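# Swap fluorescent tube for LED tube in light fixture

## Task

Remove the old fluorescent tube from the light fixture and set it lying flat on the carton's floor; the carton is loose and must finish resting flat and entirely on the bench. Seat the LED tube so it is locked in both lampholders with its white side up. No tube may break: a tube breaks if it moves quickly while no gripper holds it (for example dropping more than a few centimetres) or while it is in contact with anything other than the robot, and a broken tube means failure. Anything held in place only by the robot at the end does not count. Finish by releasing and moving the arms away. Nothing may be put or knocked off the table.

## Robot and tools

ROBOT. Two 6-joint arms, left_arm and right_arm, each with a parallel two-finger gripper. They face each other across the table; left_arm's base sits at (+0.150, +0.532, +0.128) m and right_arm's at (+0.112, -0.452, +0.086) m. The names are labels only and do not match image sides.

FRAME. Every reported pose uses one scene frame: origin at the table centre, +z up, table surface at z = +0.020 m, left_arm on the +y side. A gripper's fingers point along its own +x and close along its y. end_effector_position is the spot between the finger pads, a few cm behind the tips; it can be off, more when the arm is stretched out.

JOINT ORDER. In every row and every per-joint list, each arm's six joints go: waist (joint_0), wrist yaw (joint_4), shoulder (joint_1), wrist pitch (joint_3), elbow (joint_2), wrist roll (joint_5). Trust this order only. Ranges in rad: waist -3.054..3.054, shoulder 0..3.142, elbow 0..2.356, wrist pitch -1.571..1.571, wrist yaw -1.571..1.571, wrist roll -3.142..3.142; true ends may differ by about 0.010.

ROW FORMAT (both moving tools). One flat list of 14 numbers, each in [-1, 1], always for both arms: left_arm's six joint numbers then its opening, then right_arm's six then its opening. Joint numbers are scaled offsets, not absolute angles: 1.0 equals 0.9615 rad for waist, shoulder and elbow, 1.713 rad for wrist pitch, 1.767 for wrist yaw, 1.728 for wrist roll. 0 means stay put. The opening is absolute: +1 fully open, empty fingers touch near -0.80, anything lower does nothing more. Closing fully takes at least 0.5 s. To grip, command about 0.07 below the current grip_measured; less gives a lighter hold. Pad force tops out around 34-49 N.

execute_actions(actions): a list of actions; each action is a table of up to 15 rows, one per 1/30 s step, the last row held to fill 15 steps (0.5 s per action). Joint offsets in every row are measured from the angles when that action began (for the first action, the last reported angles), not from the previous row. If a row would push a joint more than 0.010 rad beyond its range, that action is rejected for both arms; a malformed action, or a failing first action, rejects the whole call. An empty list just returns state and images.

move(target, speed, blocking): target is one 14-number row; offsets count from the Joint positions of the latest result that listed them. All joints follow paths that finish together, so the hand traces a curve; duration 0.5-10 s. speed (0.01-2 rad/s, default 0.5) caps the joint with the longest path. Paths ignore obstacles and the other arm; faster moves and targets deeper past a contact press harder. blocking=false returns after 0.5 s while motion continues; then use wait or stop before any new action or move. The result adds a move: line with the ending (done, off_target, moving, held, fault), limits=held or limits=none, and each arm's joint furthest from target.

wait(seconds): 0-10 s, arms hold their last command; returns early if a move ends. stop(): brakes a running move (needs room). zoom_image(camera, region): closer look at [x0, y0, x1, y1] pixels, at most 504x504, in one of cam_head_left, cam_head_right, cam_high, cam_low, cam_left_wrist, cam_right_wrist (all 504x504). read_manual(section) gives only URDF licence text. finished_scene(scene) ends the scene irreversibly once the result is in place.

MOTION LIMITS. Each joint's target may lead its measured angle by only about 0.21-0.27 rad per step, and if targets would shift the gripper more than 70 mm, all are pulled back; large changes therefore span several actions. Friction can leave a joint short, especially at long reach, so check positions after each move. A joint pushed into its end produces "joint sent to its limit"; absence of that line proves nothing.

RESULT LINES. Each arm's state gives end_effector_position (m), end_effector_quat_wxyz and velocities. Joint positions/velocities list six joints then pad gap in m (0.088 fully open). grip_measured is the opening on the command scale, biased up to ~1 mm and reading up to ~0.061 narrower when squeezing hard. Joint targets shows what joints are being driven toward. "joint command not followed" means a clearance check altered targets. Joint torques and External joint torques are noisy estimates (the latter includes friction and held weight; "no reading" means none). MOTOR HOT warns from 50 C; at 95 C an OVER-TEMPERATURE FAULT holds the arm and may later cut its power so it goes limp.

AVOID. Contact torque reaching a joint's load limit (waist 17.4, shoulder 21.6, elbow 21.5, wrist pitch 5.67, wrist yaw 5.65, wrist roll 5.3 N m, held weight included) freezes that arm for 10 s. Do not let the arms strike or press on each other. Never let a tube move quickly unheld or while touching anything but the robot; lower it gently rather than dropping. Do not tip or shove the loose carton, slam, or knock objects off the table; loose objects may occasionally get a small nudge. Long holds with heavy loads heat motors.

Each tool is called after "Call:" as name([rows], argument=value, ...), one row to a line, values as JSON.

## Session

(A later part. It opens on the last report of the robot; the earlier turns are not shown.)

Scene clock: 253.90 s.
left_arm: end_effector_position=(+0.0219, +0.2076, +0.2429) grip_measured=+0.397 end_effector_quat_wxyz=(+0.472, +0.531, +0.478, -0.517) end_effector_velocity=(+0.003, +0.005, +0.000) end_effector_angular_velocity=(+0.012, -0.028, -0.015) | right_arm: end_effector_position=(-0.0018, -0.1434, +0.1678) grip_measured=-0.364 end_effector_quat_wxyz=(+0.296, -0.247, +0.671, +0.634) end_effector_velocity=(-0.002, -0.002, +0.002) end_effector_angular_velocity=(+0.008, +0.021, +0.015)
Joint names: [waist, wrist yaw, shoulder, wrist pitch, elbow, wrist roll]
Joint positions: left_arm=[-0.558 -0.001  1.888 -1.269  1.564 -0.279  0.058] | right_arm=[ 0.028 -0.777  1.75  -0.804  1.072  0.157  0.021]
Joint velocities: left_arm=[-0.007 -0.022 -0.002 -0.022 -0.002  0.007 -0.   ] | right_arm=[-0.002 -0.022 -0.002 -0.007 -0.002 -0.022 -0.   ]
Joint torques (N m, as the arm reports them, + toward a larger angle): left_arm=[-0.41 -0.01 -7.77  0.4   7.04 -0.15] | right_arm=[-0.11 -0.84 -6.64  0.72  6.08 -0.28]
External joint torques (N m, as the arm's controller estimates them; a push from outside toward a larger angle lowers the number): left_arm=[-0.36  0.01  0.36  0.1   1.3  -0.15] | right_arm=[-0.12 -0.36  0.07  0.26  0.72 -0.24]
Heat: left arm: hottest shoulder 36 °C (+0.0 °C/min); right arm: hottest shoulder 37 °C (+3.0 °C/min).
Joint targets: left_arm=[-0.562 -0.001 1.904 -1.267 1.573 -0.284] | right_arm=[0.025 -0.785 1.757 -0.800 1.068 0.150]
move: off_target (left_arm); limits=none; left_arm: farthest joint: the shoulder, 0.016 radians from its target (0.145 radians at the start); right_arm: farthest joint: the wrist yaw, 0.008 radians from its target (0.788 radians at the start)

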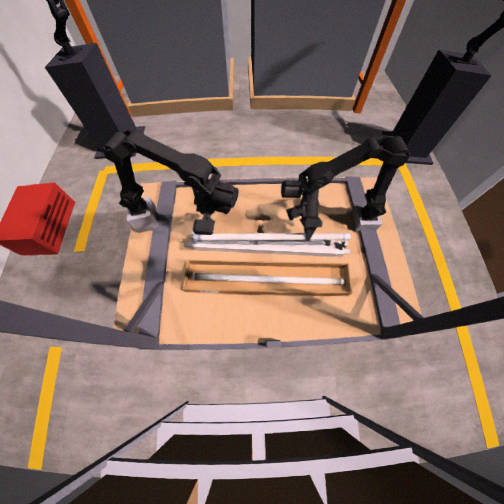

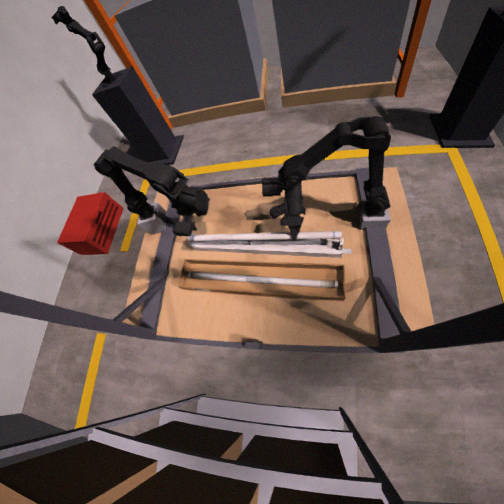

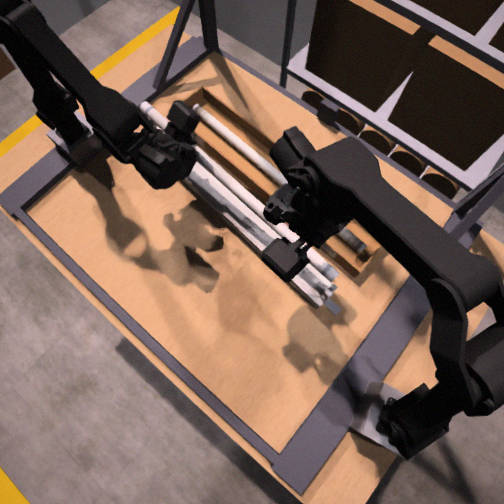

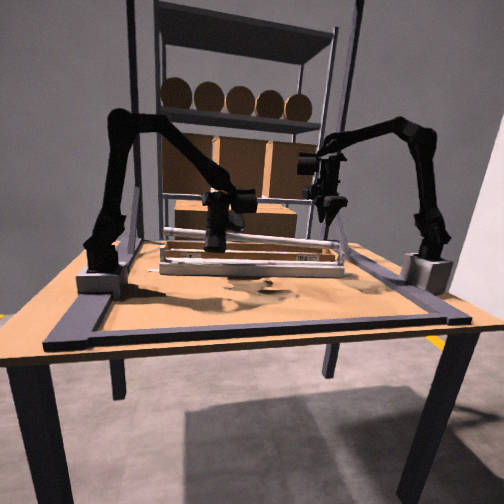

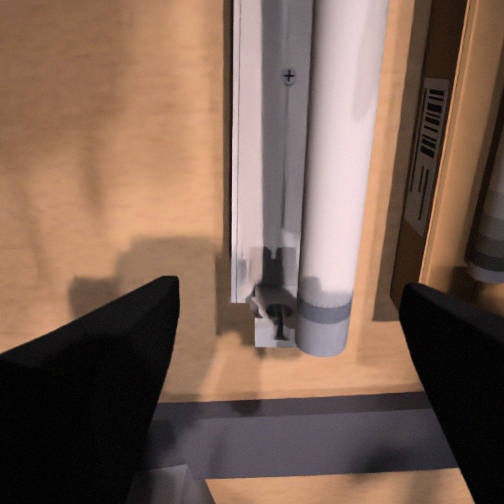

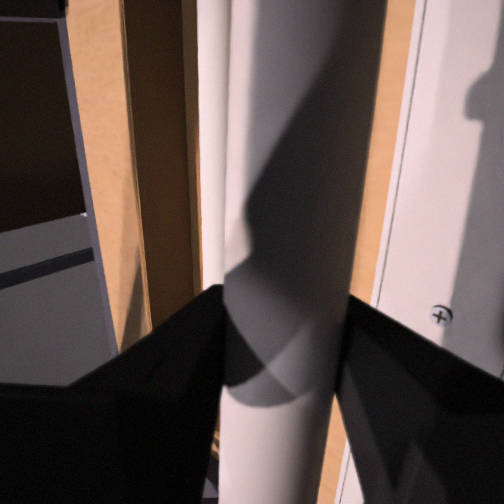

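Call:
move(target=[0.02,0,0.556,0.09,0.412,-0.034,0.9, 0,0,0,0,0,0,-0.5], speed=0.4)

Scene clock: 265.37 s.
left_arm: end_effector_position=(-0.0132, +0.0994, +0.1382) grip_measured=+0.897 end_effector_quat_wxyz=(+0.494, +0.506, +0.492, -0.508) end_effector_velocity=(-0.000, -0.000, -0.004) end_effector_angular_velocity=(-0.000, -0.008, -0.010) | right_arm: end_effector_position=(-0.0018, -0.1435, +0.1678) grip_measured=-0.364 end_effector_quat_wxyz=(+0.296, -0.247, +0.671, +0.633) end_effector_velocity=(-0.003, -0.004, +0.001) end_effector_angular_velocity=(+0.003, +0.021, +0.020)
Joint names: [waist, wrist yaw, shoulder, wrist pitch, elbow, wrist roll]
Joint positions: left_arm=[-0.543 -0.001  2.403 -1.117  1.952 -0.334  0.083] | right_arm=[ 0.028 -0.777  1.75  -0.805  1.072  0.158  0.021]
Joint velocities: left_arm=[-0.002 -0.007  0.007  0.007 -0.002  0.007 -0.   ] | right_arm=[ 0.002 -0.022 -0.002 -0.007 -0.007 -0.022 -0.   ]
Joint torques (N m, as the arm reports them, + toward a larger angle): left_arm=[  0.3   -0.02 -11.17   0.43   6.93  -0.15] | right_arm=[ 0.   -0.54 -7.36  0.52  6.5  -0.07]
External joint torques (N m, as the arm's controller estimates them; a push from outside toward a larger angle lowers the number): left_arm=[ 0.3   0.01  0.12  0.08  1.25 -0.16] | right_arm=[-0.04 -0.06 -0.67  0.07  1.17 -0.02]
Heat: left arm: hottest shoulder 35 °C (-1.0 °C/min); right arm: hottest shoulder 36 °C (+1.0 °C/min).
Joint targets: left_arm=[-0.539 -0.001 2.423 -1.115 1.961 -0.338] | right_arm=[0.028 -0.777 1.749 -0.804 1.073 0.157]
move: off_target (left_arm); limits=none; left_arm: farthest joint: the shoulder, 0.020 radians from its target (0.534 radians at the start); right_arm: farthest joint: the wrist pitch, 0.001 radians from its target (0.000 radians at the start)

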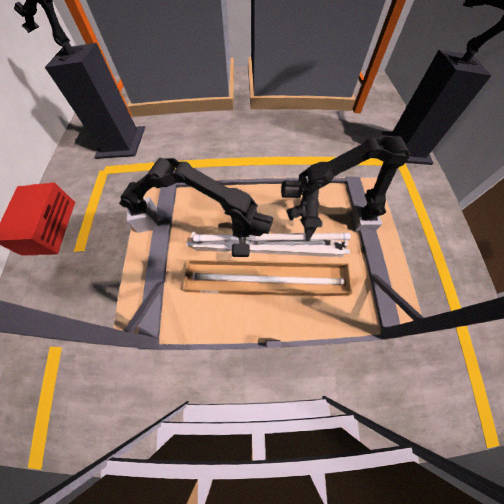

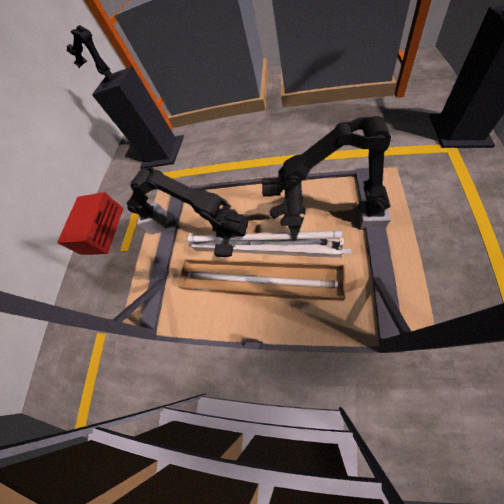

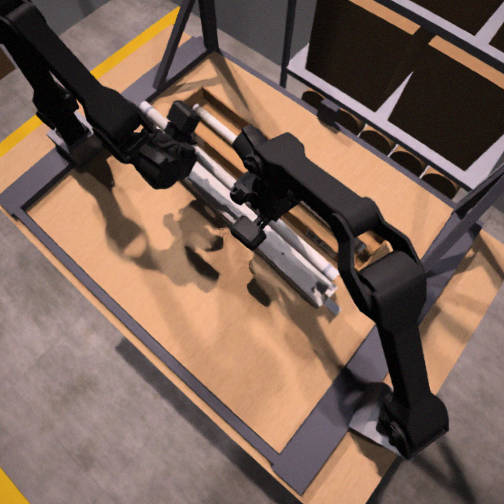

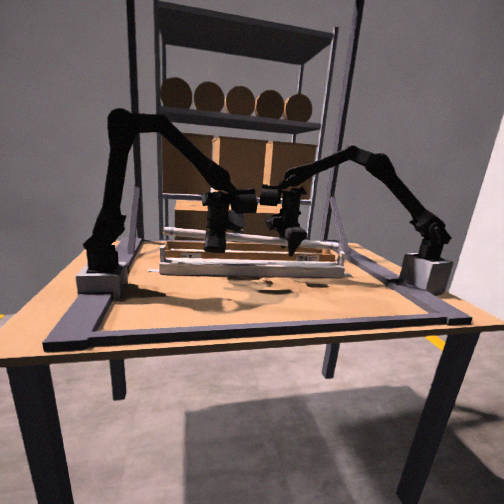

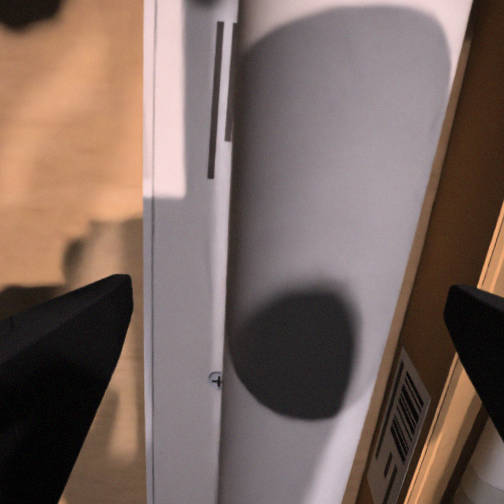

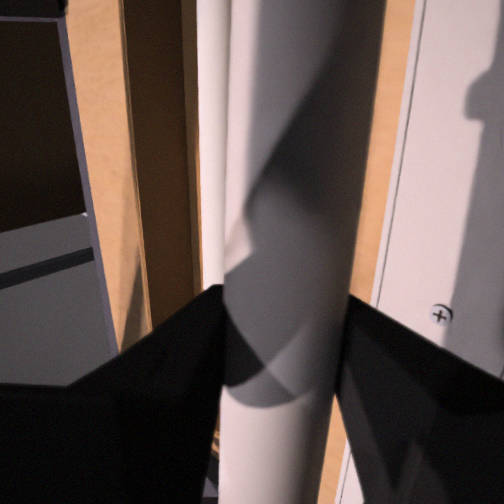

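Call:
execute_actions(actions=[])

Call:
move(target=[0,0,0,0,0,0,-0.4,0,0,0,0,0,0,-0.5])

Scene clock: 298.83 s.
left_arm: end_effector_position=(-0.0132, +0.0994, +0.1382) grip_measured=+0.897 end_effector_quat_wxyz=(+0.494, +0.506, +0.492, -0.508) end_effector_velocity=(-0.000, +0.006, +0.000) end_effector_angular_velocity=(+0.023, -0.001, +0.005) | right_arm: end_effector_position=(-0.0018, -0.1435, +0.1678) grip_measured=-0.364 end_effector_quat_wxyz=(+0.296, -0.247, +0.671, +0.633) end_effector_velocity=(-0.002, -0.002, +0.002) end_effector_angular_velocity=(-0.003, +0.021, +0.005)
Joint names: [waist, wrist yaw, shoulder, wrist pitch, elbow, wrist roll]
Joint positions: left_arm=[-0.543 -0.001  2.403 -1.117  1.952 -0.334  0.083] | right_arm=[ 0.028 -0.777  1.75  -0.805  1.072  0.158  0.021]
Joint velocities: left_arm=[-0.002  0.007 -0.002 -0.022 -0.002 -0.007 -0.   ] | right_arm=[-0.002 -0.022 -0.002 -0.007 -0.002 -0.007 -0.   ]
Joint torques (N m, as the arm reports them, + toward a larger angle): left_arm=[  0.3   -0.01 -10.99   0.44   6.94  -0.15] | right_arm=[ 0.05 -0.51 -7.41  0.52  6.54 -0.07]
External joint torques (N m, as the arm's controller estimates them; a push from outside toward a larger angle lowers the number): left_arm=[ 0.22  0.02  0.35  0.11  1.27 -0.15] | right_arm=[ 0.04 -0.02 -0.63  0.04  1.12 -0.03]
Heat: left arm: hottest shoulder 38 °C (+1.0 °C/min); right arm: hottest shoulder 35 °C (-4.0 °C/min).
Joint targets: left_arm=[-0.539 -0.001 2.423 -1.115 1.961 -0.338] | right_arm=[0.028 -0.777 1.749 -0.804 1.073 0.157]

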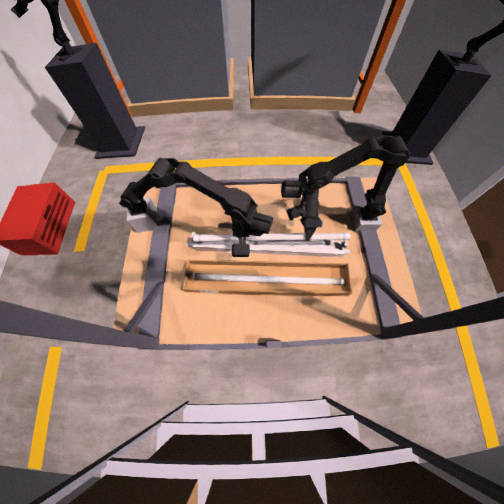

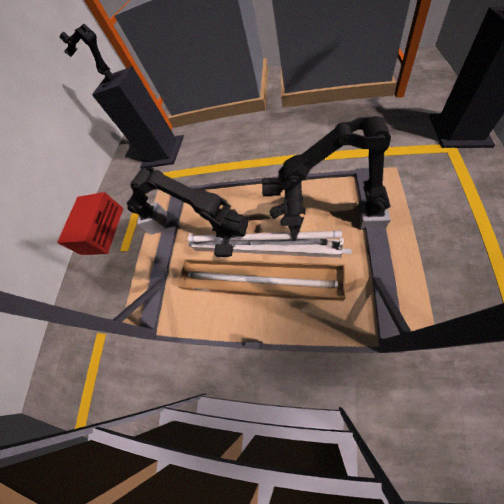

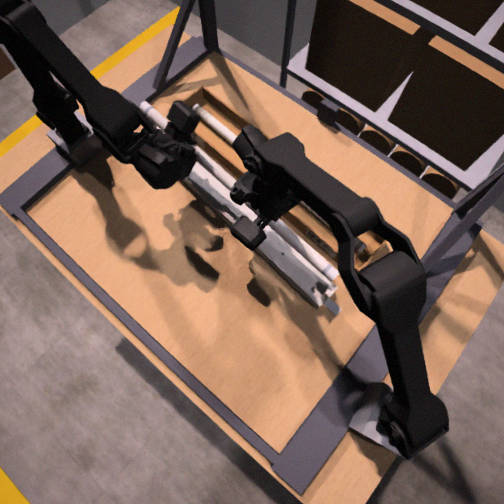

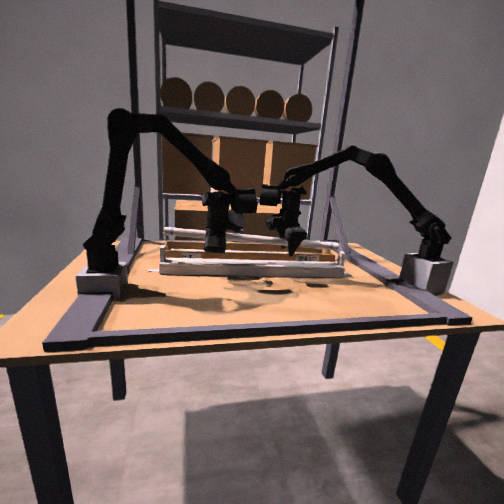

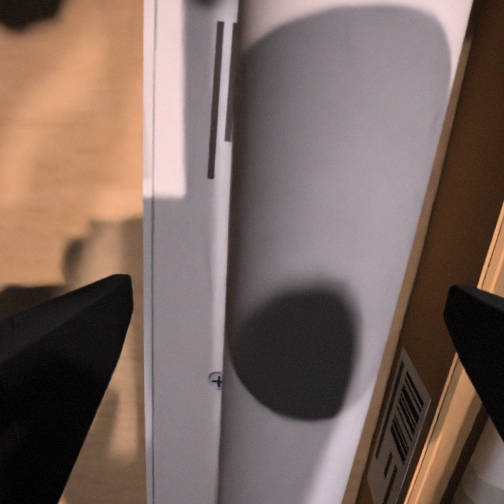

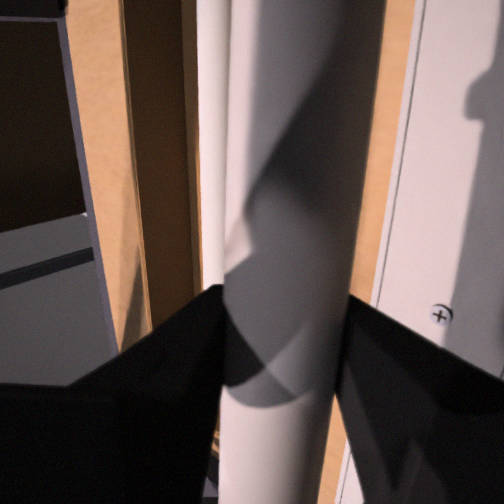

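Scene clock: 299.57 s.
left_arm: end_effector_position=(-0.0132, +0.0994, +0.1382) grip_measured=-0.386 end_effector_quat_wxyz=(+0.494, +0.506, +0.492, -0.508) end_effector_velocity=(+0.001, +0.001, +0.003) end_effector_angular_velocity=(-0.000, -0.008, -0.010) | right_arm: end_effector_position=(-0.0017, -0.1438, +0.1677) grip_measured=-0.364 end_effector_quat_wxyz=(+0.297, -0.247, +0.672, +0.633) end_effector_velocity=(-0.003, -0.004, +0.001) end_effector_angular_velocity=(-0.008, +0.021, +0.010)
Joint names: [waist, wrist yaw, shoulder, wrist pitch, elbow, wrist roll]
Joint positions: left_arm=[-0.543 -0.001  2.403 -1.117  1.952 -0.334  0.02 ] | right_arm=[ 0.028 -0.776  1.75  -0.806  1.072  0.158  0.021]
Joint velocities: left_arm=[-0.002 -0.007 -0.007 -0.007 -0.002  0.007 -0.001] | right_arm=[ 0.002 -0.022 -0.002 -0.007 -0.007 -0.007 -0.   ]
Joint torques (N m, as the arm reports them, + toward a larger angle): left_arm=[ -0.05  -0.01 -13.74   0.31   5.95   0.  ] | right_arm=[ 0.07 -0.58 -7.26  0.51  6.47 -0.05]
External joint torques (N m, as the arm's controller estimates them; a push from outside toward a larger angle lowers the number): left_arm=[-0.13  0.03 -2.26 -0.04  0.19  0.  ] | right_arm=[ 0.02 -0.08 -0.53  0.05  1.1  -0.01]
Heat: left arm: hottest shoulder 38 °C (+1.0 °C/min); right arm: hottest shoulder 35 °C (-4.1 °C/min).
Joint targets: left_arm=[-0.543 -0.001 2.403 -1.117 1.952 -0.334] | right_arm=[0.028 -0.777 1.750 -0.805 1.072 0.158]
move: done; limits=none; left_arm: farthest joint: the waist, 0.000 radians from its target (0.000 radians at the start); right_arm: farthest joint: the wrist pitch, 0.001 radians from its target (0.000 radians at the start)

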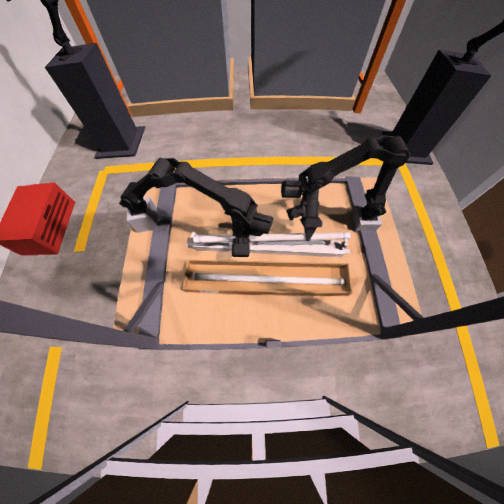

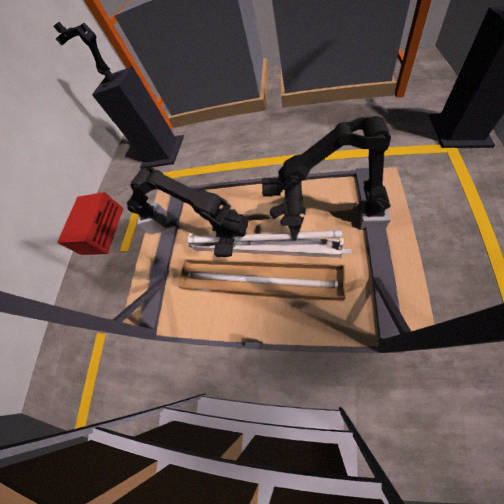

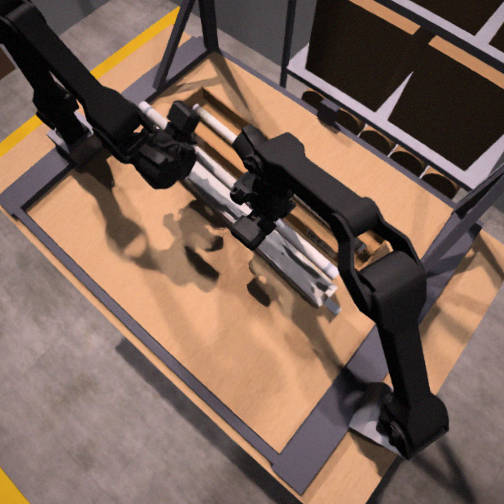

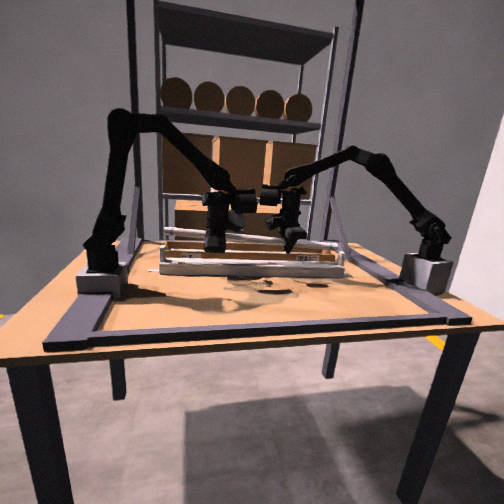

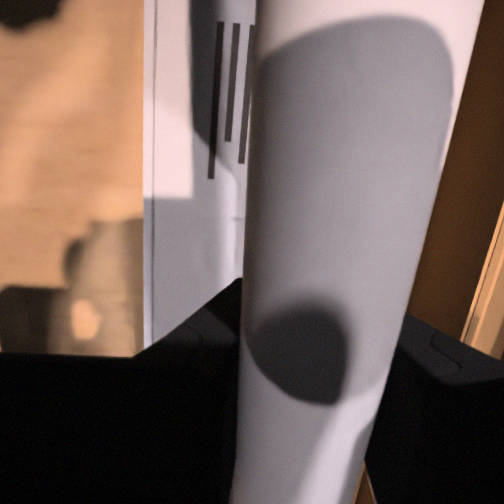

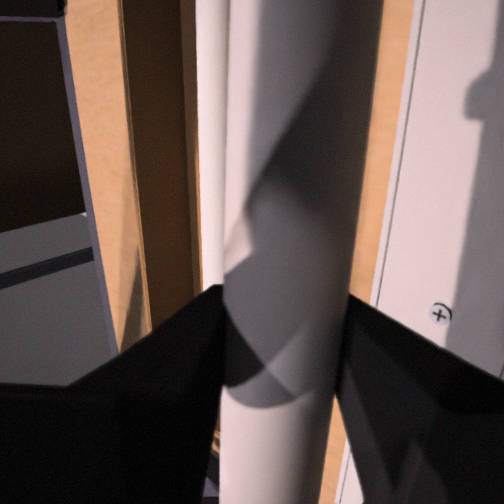

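Call:
move(target=[0,0,0,0,0,0,0.3,0,0,0,0,0,0,-0.5])

Call:
move(target=[-0.008,0,-0.04,-0.072,0.106,0,0.3,0,0,0,0,0,0,-0.5], speed=0.2)

Call:
zoom_image(camera="cam_low", region=[140,170,360,290])

Scene clock: 309.30 s.
left_arm: end_effector_position=(-0.0132, +0.0994, +0.1382) grip_measured=+0.295 end_effector_quat_wxyz=(+0.494, +0.506, +0.492, -0.508) end_effector_velocity=(-0.001, +0.003, +0.000) end_effector_angular_velocity=(+0.004, -0.009, -0.015) | right_arm: end_effector_position=(-0.0017, -0.1441, +0.1676) grip_measured=-0.364 end_effector_quat_wxyz=(+0.297, -0.247, +0.672, +0.632) end_effector_velocity=(+0.000, -0.004, +0.001) end_effector_angular_velocity=(-0.017, +0.006, +0.003)
Joint names: [waist, wrist yaw, shoulder, wrist pitch, elbow, wrist roll]
Joint positions: left_arm=[-0.543 -0.001  2.403 -1.117  1.952 -0.334  0.053] | right_arm=[ 0.028 -0.776  1.75  -0.808  1.072  0.159  0.021]
Joint velocities: left_arm=[-0.007 -0.007 -0.002 -0.007 -0.002  0.007  0.001] | right_arm=[-0.002 -0.007 -0.002 -0.022 -0.002 -0.007 -0.   ]
Joint torques (N m, as the arm reports them, + toward a larger angle): left_arm=[ -0.04  -0.02 -13.67   0.31   5.94   0.  ] | right_arm=[ 0.04 -0.53 -7.23  0.51  6.37 -0.07]
External joint torques (N m, as the arm's controller estimates them; a push from outside toward a larger angle lowers the number): left_arm=[-0.04  0.01 -2.35 -0.04  0.25  0.  ] | right_arm=[ 0.03 -0.04 -0.51  0.04  0.98 -0.03]
Heat: left arm: hottest shoulder 41 °C (+5.0 °C/min); right arm: hottest shoulder 35 °C (-3.0 °C/min).
Joint targets: left_arm=[-0.543 -0.001 2.403 -1.117 1.952 -0.334] | right_arm=[0.028 -0.776 1.750 -0.806 1.072 0.158]
move: done; limits=none; left_arm: farthest joint: the waist, 0.000 radians from its target (0.000 radians at the start); right_arm: farthest joint: the wrist pitch, 0.002 radians from its target (0.000 radians at the start)

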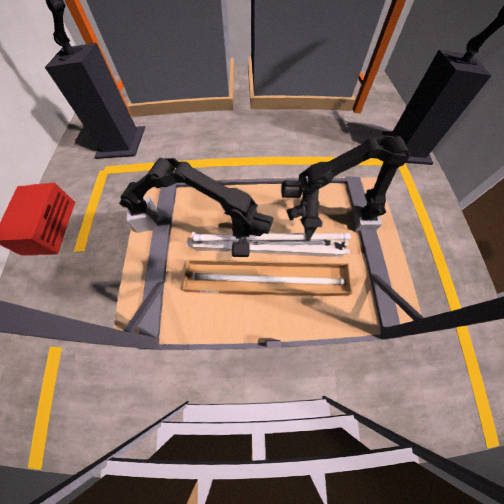

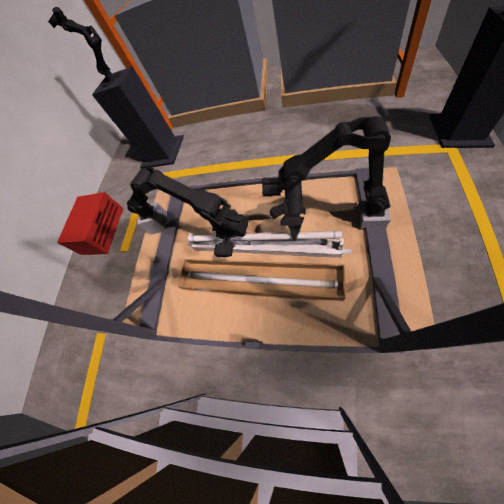

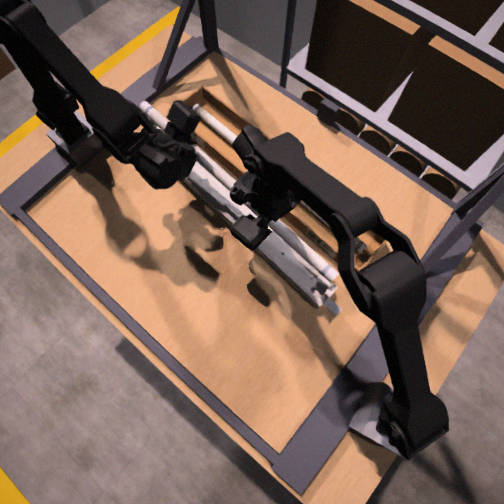

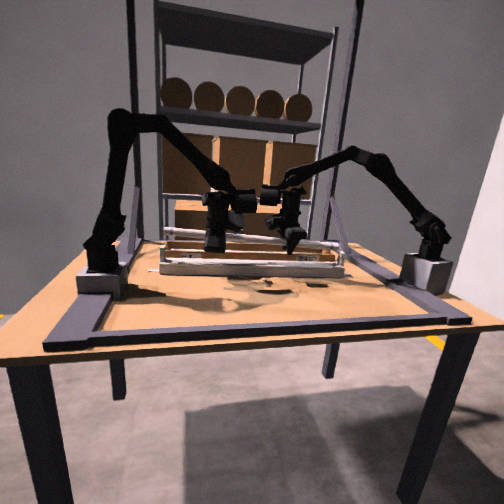

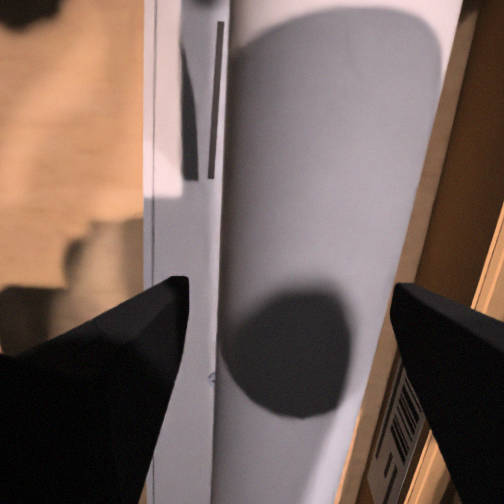

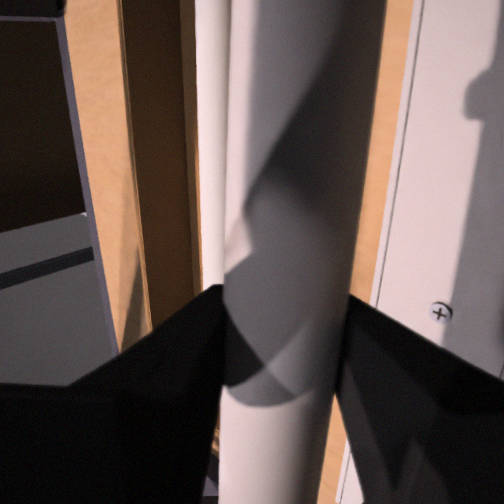

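Scene clock: 310.43 s.
left_arm: end_effector_position=(-0.0149, +0.1005, +0.1720) grip_measured=+0.297 end_effector_quat_wxyz=(+0.492, +0.508, +0.492, -0.508) end_effector_velocity=(+0.001, +0.002, +0.000) end_effector_angular_velocity=(+0.004, -0.009, +0.020) | right_arm: end_effector_position=(-0.0017, -0.1443, +0.1676) grip_measured=-0.364 end_effector_quat_wxyz=(+0.297, -0.247, +0.673, +0.631) end_effector_velocity=(+0.003, -0.003, -0.002) end_effector_angular_velocity=(+0.009, -0.023, +0.011)
Joint names: [waist, wrist yaw, shoulder, wrist pitch, elbow, wrist roll]
Joint positions: left_arm=[-0.547 -0.001  2.379 -1.238  2.046 -0.334  0.054] | right_arm=[ 0.028 -0.776  1.75  -0.809  1.072  0.16   0.021]
Joint velocities: left_arm=[-0.002 -0.007 -0.002 -0.007 -0.002 -0.022 -0.   ] | right_arm=[-0.002  0.022 -0.007 -0.007 -0.007 -0.022 -0.   ]
Joint torques (N m, as the arm reports them, + toward a larger angle): left_arm=[ -0.39  -0.01 -15.76   0.17   6.92   0.  ] | right_arm=[-0.03 -0.54 -7.31  0.5   6.56 -0.07]
External joint torques (N m, as the arm's controller estimates them; a push from outside toward a larger angle lowers the number): left_arm=[-0.38  0.01 -4.52 -0.15  1.19  0.  ] | right_arm=[ 0.02 -0.07 -0.59  0.05  1.22 -0.03]
Heat: left arm: hottest shoulder 41 °C (+5.0 °C/min); right arm: hottest shoulder 35 °C (-3.0 °C/min).
Joint targets: left_arm=[-0.550 -0.001 2.365 -1.240 2.054 -0.334] | right_arm=[0.028 -0.776 1.750 -0.808 1.072 0.159]
move: off_target (left_arm); limits=none; left_arm: farthest joint: the shoulder, 0.015 radians from its target (0.038 radians at the start); right_arm: farthest joint: the wrist pitch, 0.001 radians from its target (0.000 radians at the start)

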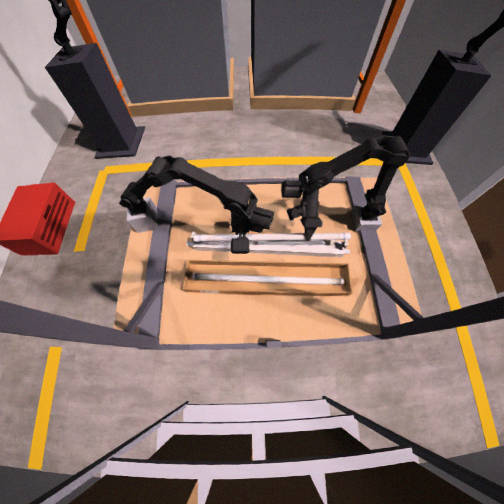

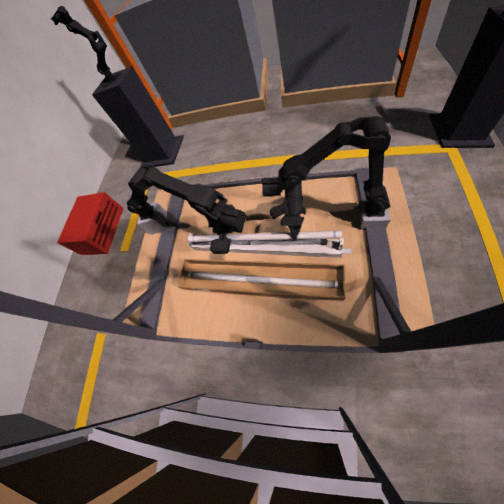

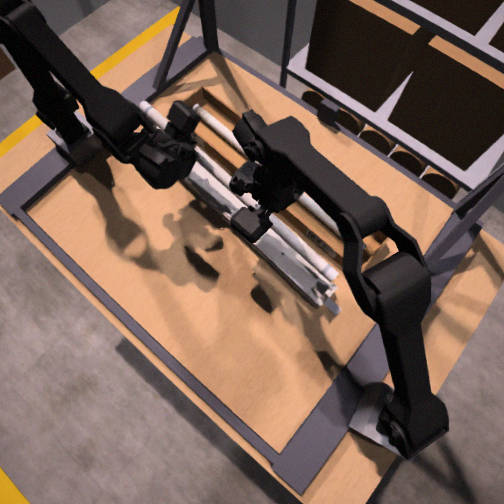

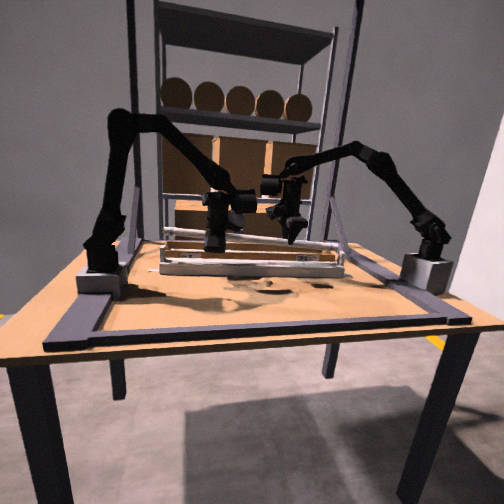

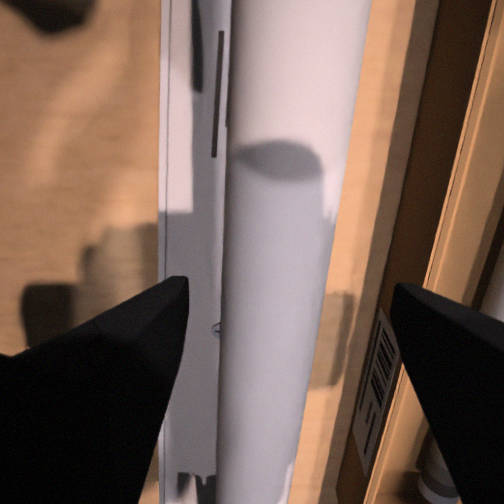

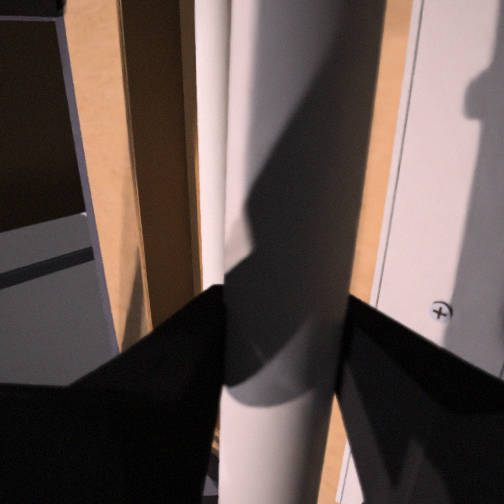

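Region (140, 170, 360, 290) of cam_low's 504x504 image, scaled by 2.291, with more detail than that image has; it fills the top 275 rows of this view, and the rest is white.

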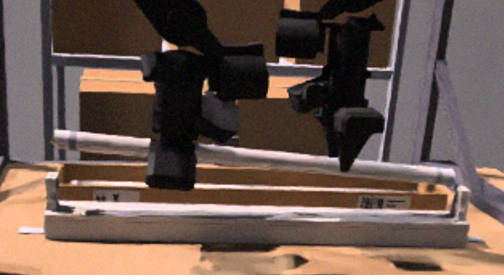

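Call:
move(target=[0.014,0,0.032,0.036,-0.058,0,0.3,0,0,0,0,0,0,-0.5], speed=0.2)

Call:
move(target=[0,0,0,0,0,0,-0.45,0,0,0,0,0,0,-0.5])

Scene clock: 317.37 s.
left_arm: end_effector_position=(-0.0106, +0.0983, +0.1551) grip_measured=+0.297 end_effector_quat_wxyz=(+0.495, +0.505, +0.494, -0.506) end_effector_velocity=(+0.004, -0.001, -0.001) end_effector_angular_velocity=(-0.010, -0.020, -0.005) | right_arm: end_effector_position=(-0.0017, -0.1445, +0.1676) grip_measured=-0.364 end_effector_quat_wxyz=(+0.297, -0.247, +0.673, +0.630) end_effector_velocity=(+0.001, +0.001, +0.001) end_effector_angular_velocity=(+0.023, +0.007, +0.009)
Joint names: [waist, wrist yaw, shoulder, wrist pitch, elbow, wrist roll]
Joint positions: left_arm=[-0.536 -0.001  2.391 -1.178  2.    -0.334  0.054] | right_arm=[ 0.028 -0.776  1.75  -0.81   1.072  0.161  0.021]
Joint velocities: left_arm=[ 0.002 -0.022 -0.002  0.007 -0.007  0.007  0.   ] | right_arm=[-0.007 -0.007 -0.002  0.007 -0.002 -0.022 -0.   ]
Joint torques (N m, as the arm reports them, + toward a larger angle): left_arm=[  0.25  -0.02 -11.19   0.44   4.81   0.  ] | right_arm=[-0.04 -0.52 -7.44  0.51  6.52 -0.08]
External joint torques (N m, as the arm's controller estimates them; a push from outside toward a larger angle lowers the number): left_arm=[ 0.15  0.03  0.08  0.1  -0.91  0.  ] | right_arm=[-0.05 -0.04 -0.75  0.05  1.17 -0.03]
Heat: left arm: hottest shoulder 43 °C (+7.1 °C/min); right arm: hottest shoulder 35 °C (-2.0 °C/min).
Joint targets: left_arm=[-0.533 -0.001 2.410 -1.176 1.990 -0.334] | right_arm=[0.028 -0.776 1.750 -0.809 1.072 0.160]
move: off_target (left_arm); limits=none; left_arm: farthest joint: the shoulder, 0.019 radians from its target (0.031 radians at the start); right_arm: farthest joint: the wrist pitch, 0.001 radians from its target (0.000 radians at the start)

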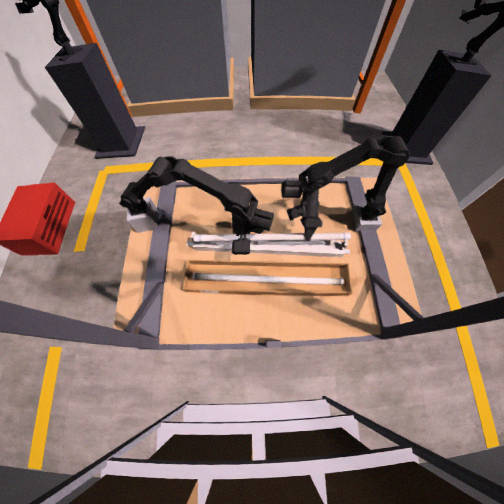

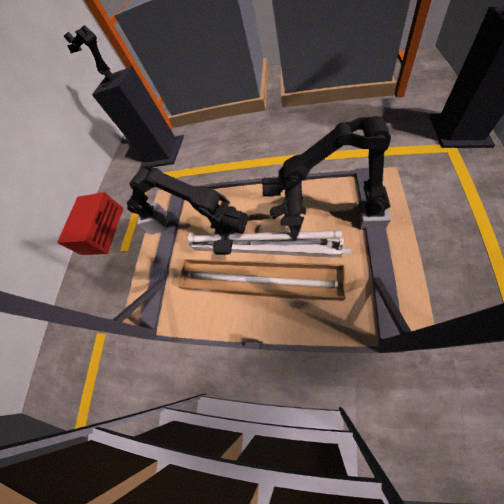

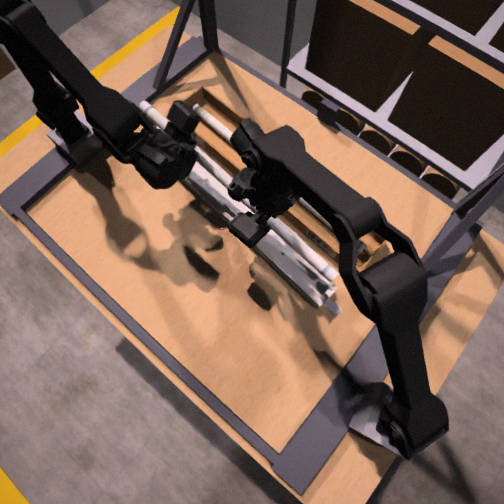

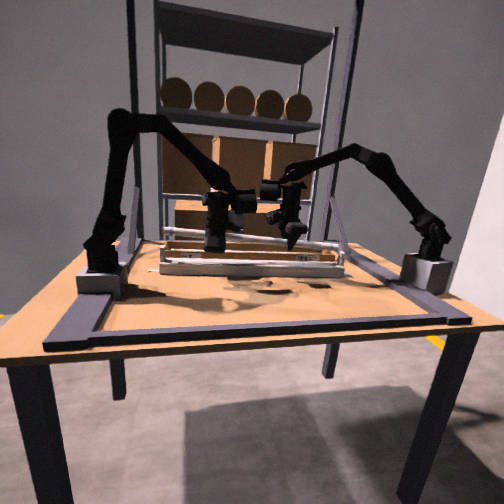

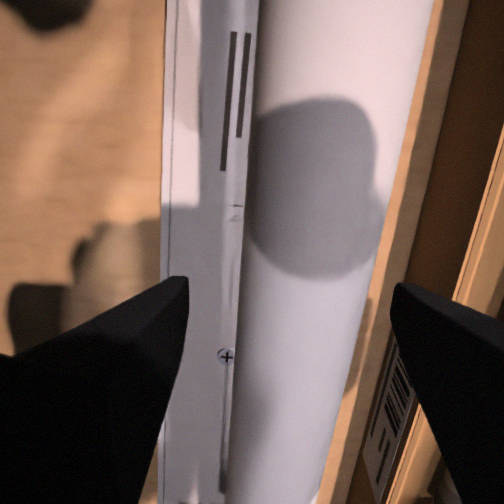

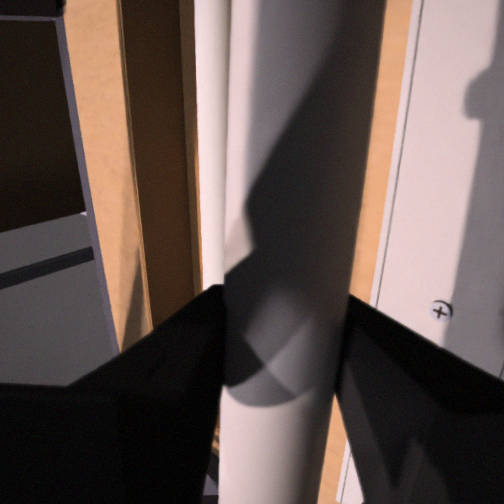

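Scene clock: 317.87 s.
left_arm: end_effector_position=(-0.0106, +0.0983, +0.1551) grip_measured=-0.335 end_effector_quat_wxyz=(+0.495, +0.505, +0.494, -0.506) end_effector_velocity=(-0.001, -0.003, +0.004) end_effector_angular_velocity=(-0.019, -0.001, +0.005) | right_arm: end_effector_position=(-0.0015, -0.1446, +0.1674) grip_measured=-0.364 end_effector_quat_wxyz=(+0.297, -0.248, +0.674, +0.630) end_effector_velocity=(-0.001, -0.002, +0.001) end_effector_angular_velocity=(-0.013, +0.007, -0.002)
Joint names: [waist, wrist yaw, shoulder, wrist pitch, elbow, wrist roll]
Joint positions: left_arm=[-0.536 -0.001  2.391 -1.178  2.    -0.334  0.023] | right_arm=[ 0.028 -0.775  1.75  -0.811  1.072  0.161  0.021]
Joint velocities: left_arm=[-0.002 -0.007 -0.007  0.007  0.002 -0.007 -0.   ] | right_arm=[ 0.002 -0.007 -0.002 -0.007 -0.002  0.007 -0.   ]
Joint torques (N m, as the arm reports them, + toward a larger angle): left_arm=[ -0.04  -0.03 -13.69   0.3    5.99   0.  ] | right_arm=[ 0.03 -0.58 -7.31  0.5   6.61 -0.09]
External joint torques (N m, as the arm's controller estimates them; a push from outside toward a larger angle lowers the number): left_arm=[-0.12  0.01 -2.18 -0.05  0.15  0.  ] | right_arm=[ 0.   -0.1  -0.64  0.06  1.3  -0.05]
Heat: left arm: hottest shoulder 43 °C (+7.0 °C/min); right arm: hottest shoulder 35 °C (-2.0 °C/min).
Joint targets: left_arm=[-0.536 -0.001 2.391 -1.179 2.000 -0.334] | right_arm=[0.028 -0.776 1.750 -0.810 1.072 0.161]
move: done; limits=none; left_arm: farthest joint: the waist, 0.000 radians from its target (0.000 radians at the start); right_arm: farthest joint: the wrist pitch, 0.001 radians from its target (0.000 radians at the start)

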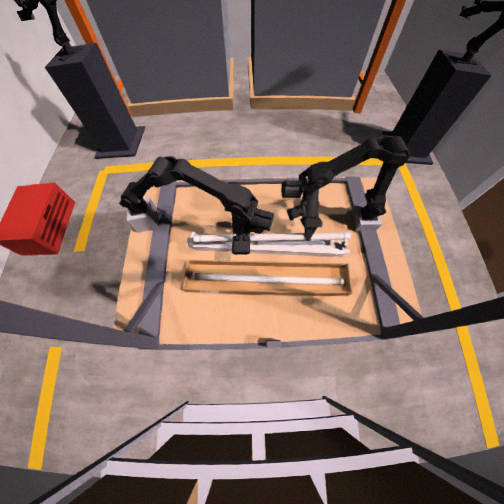

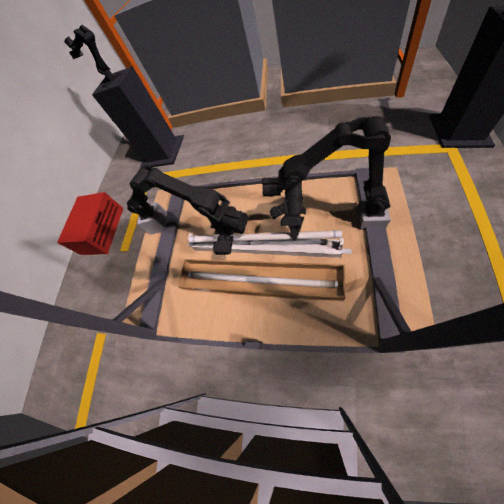

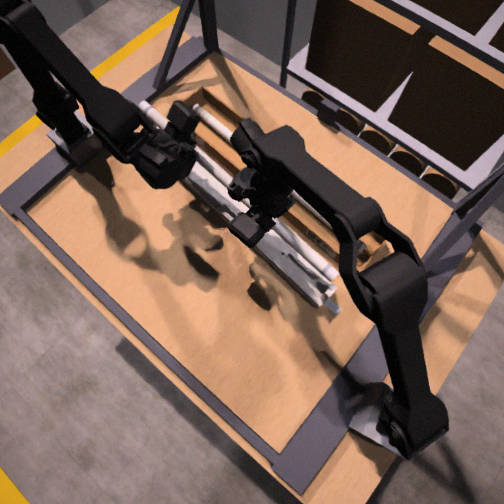

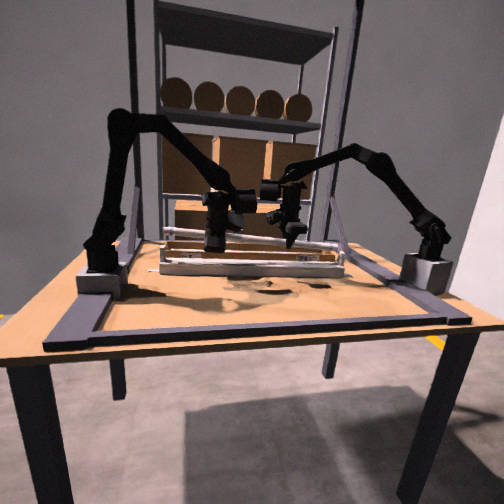

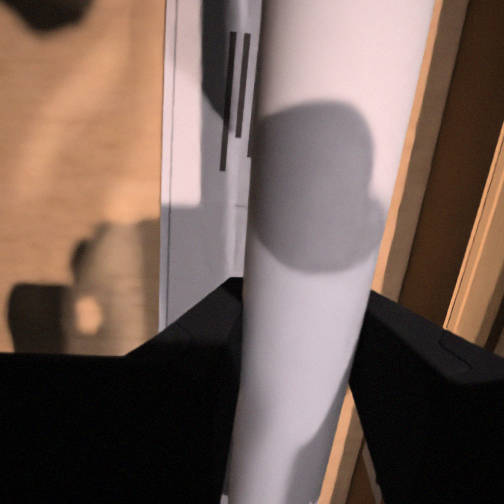

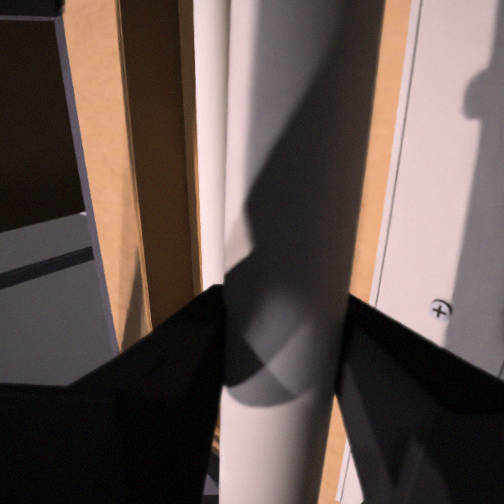

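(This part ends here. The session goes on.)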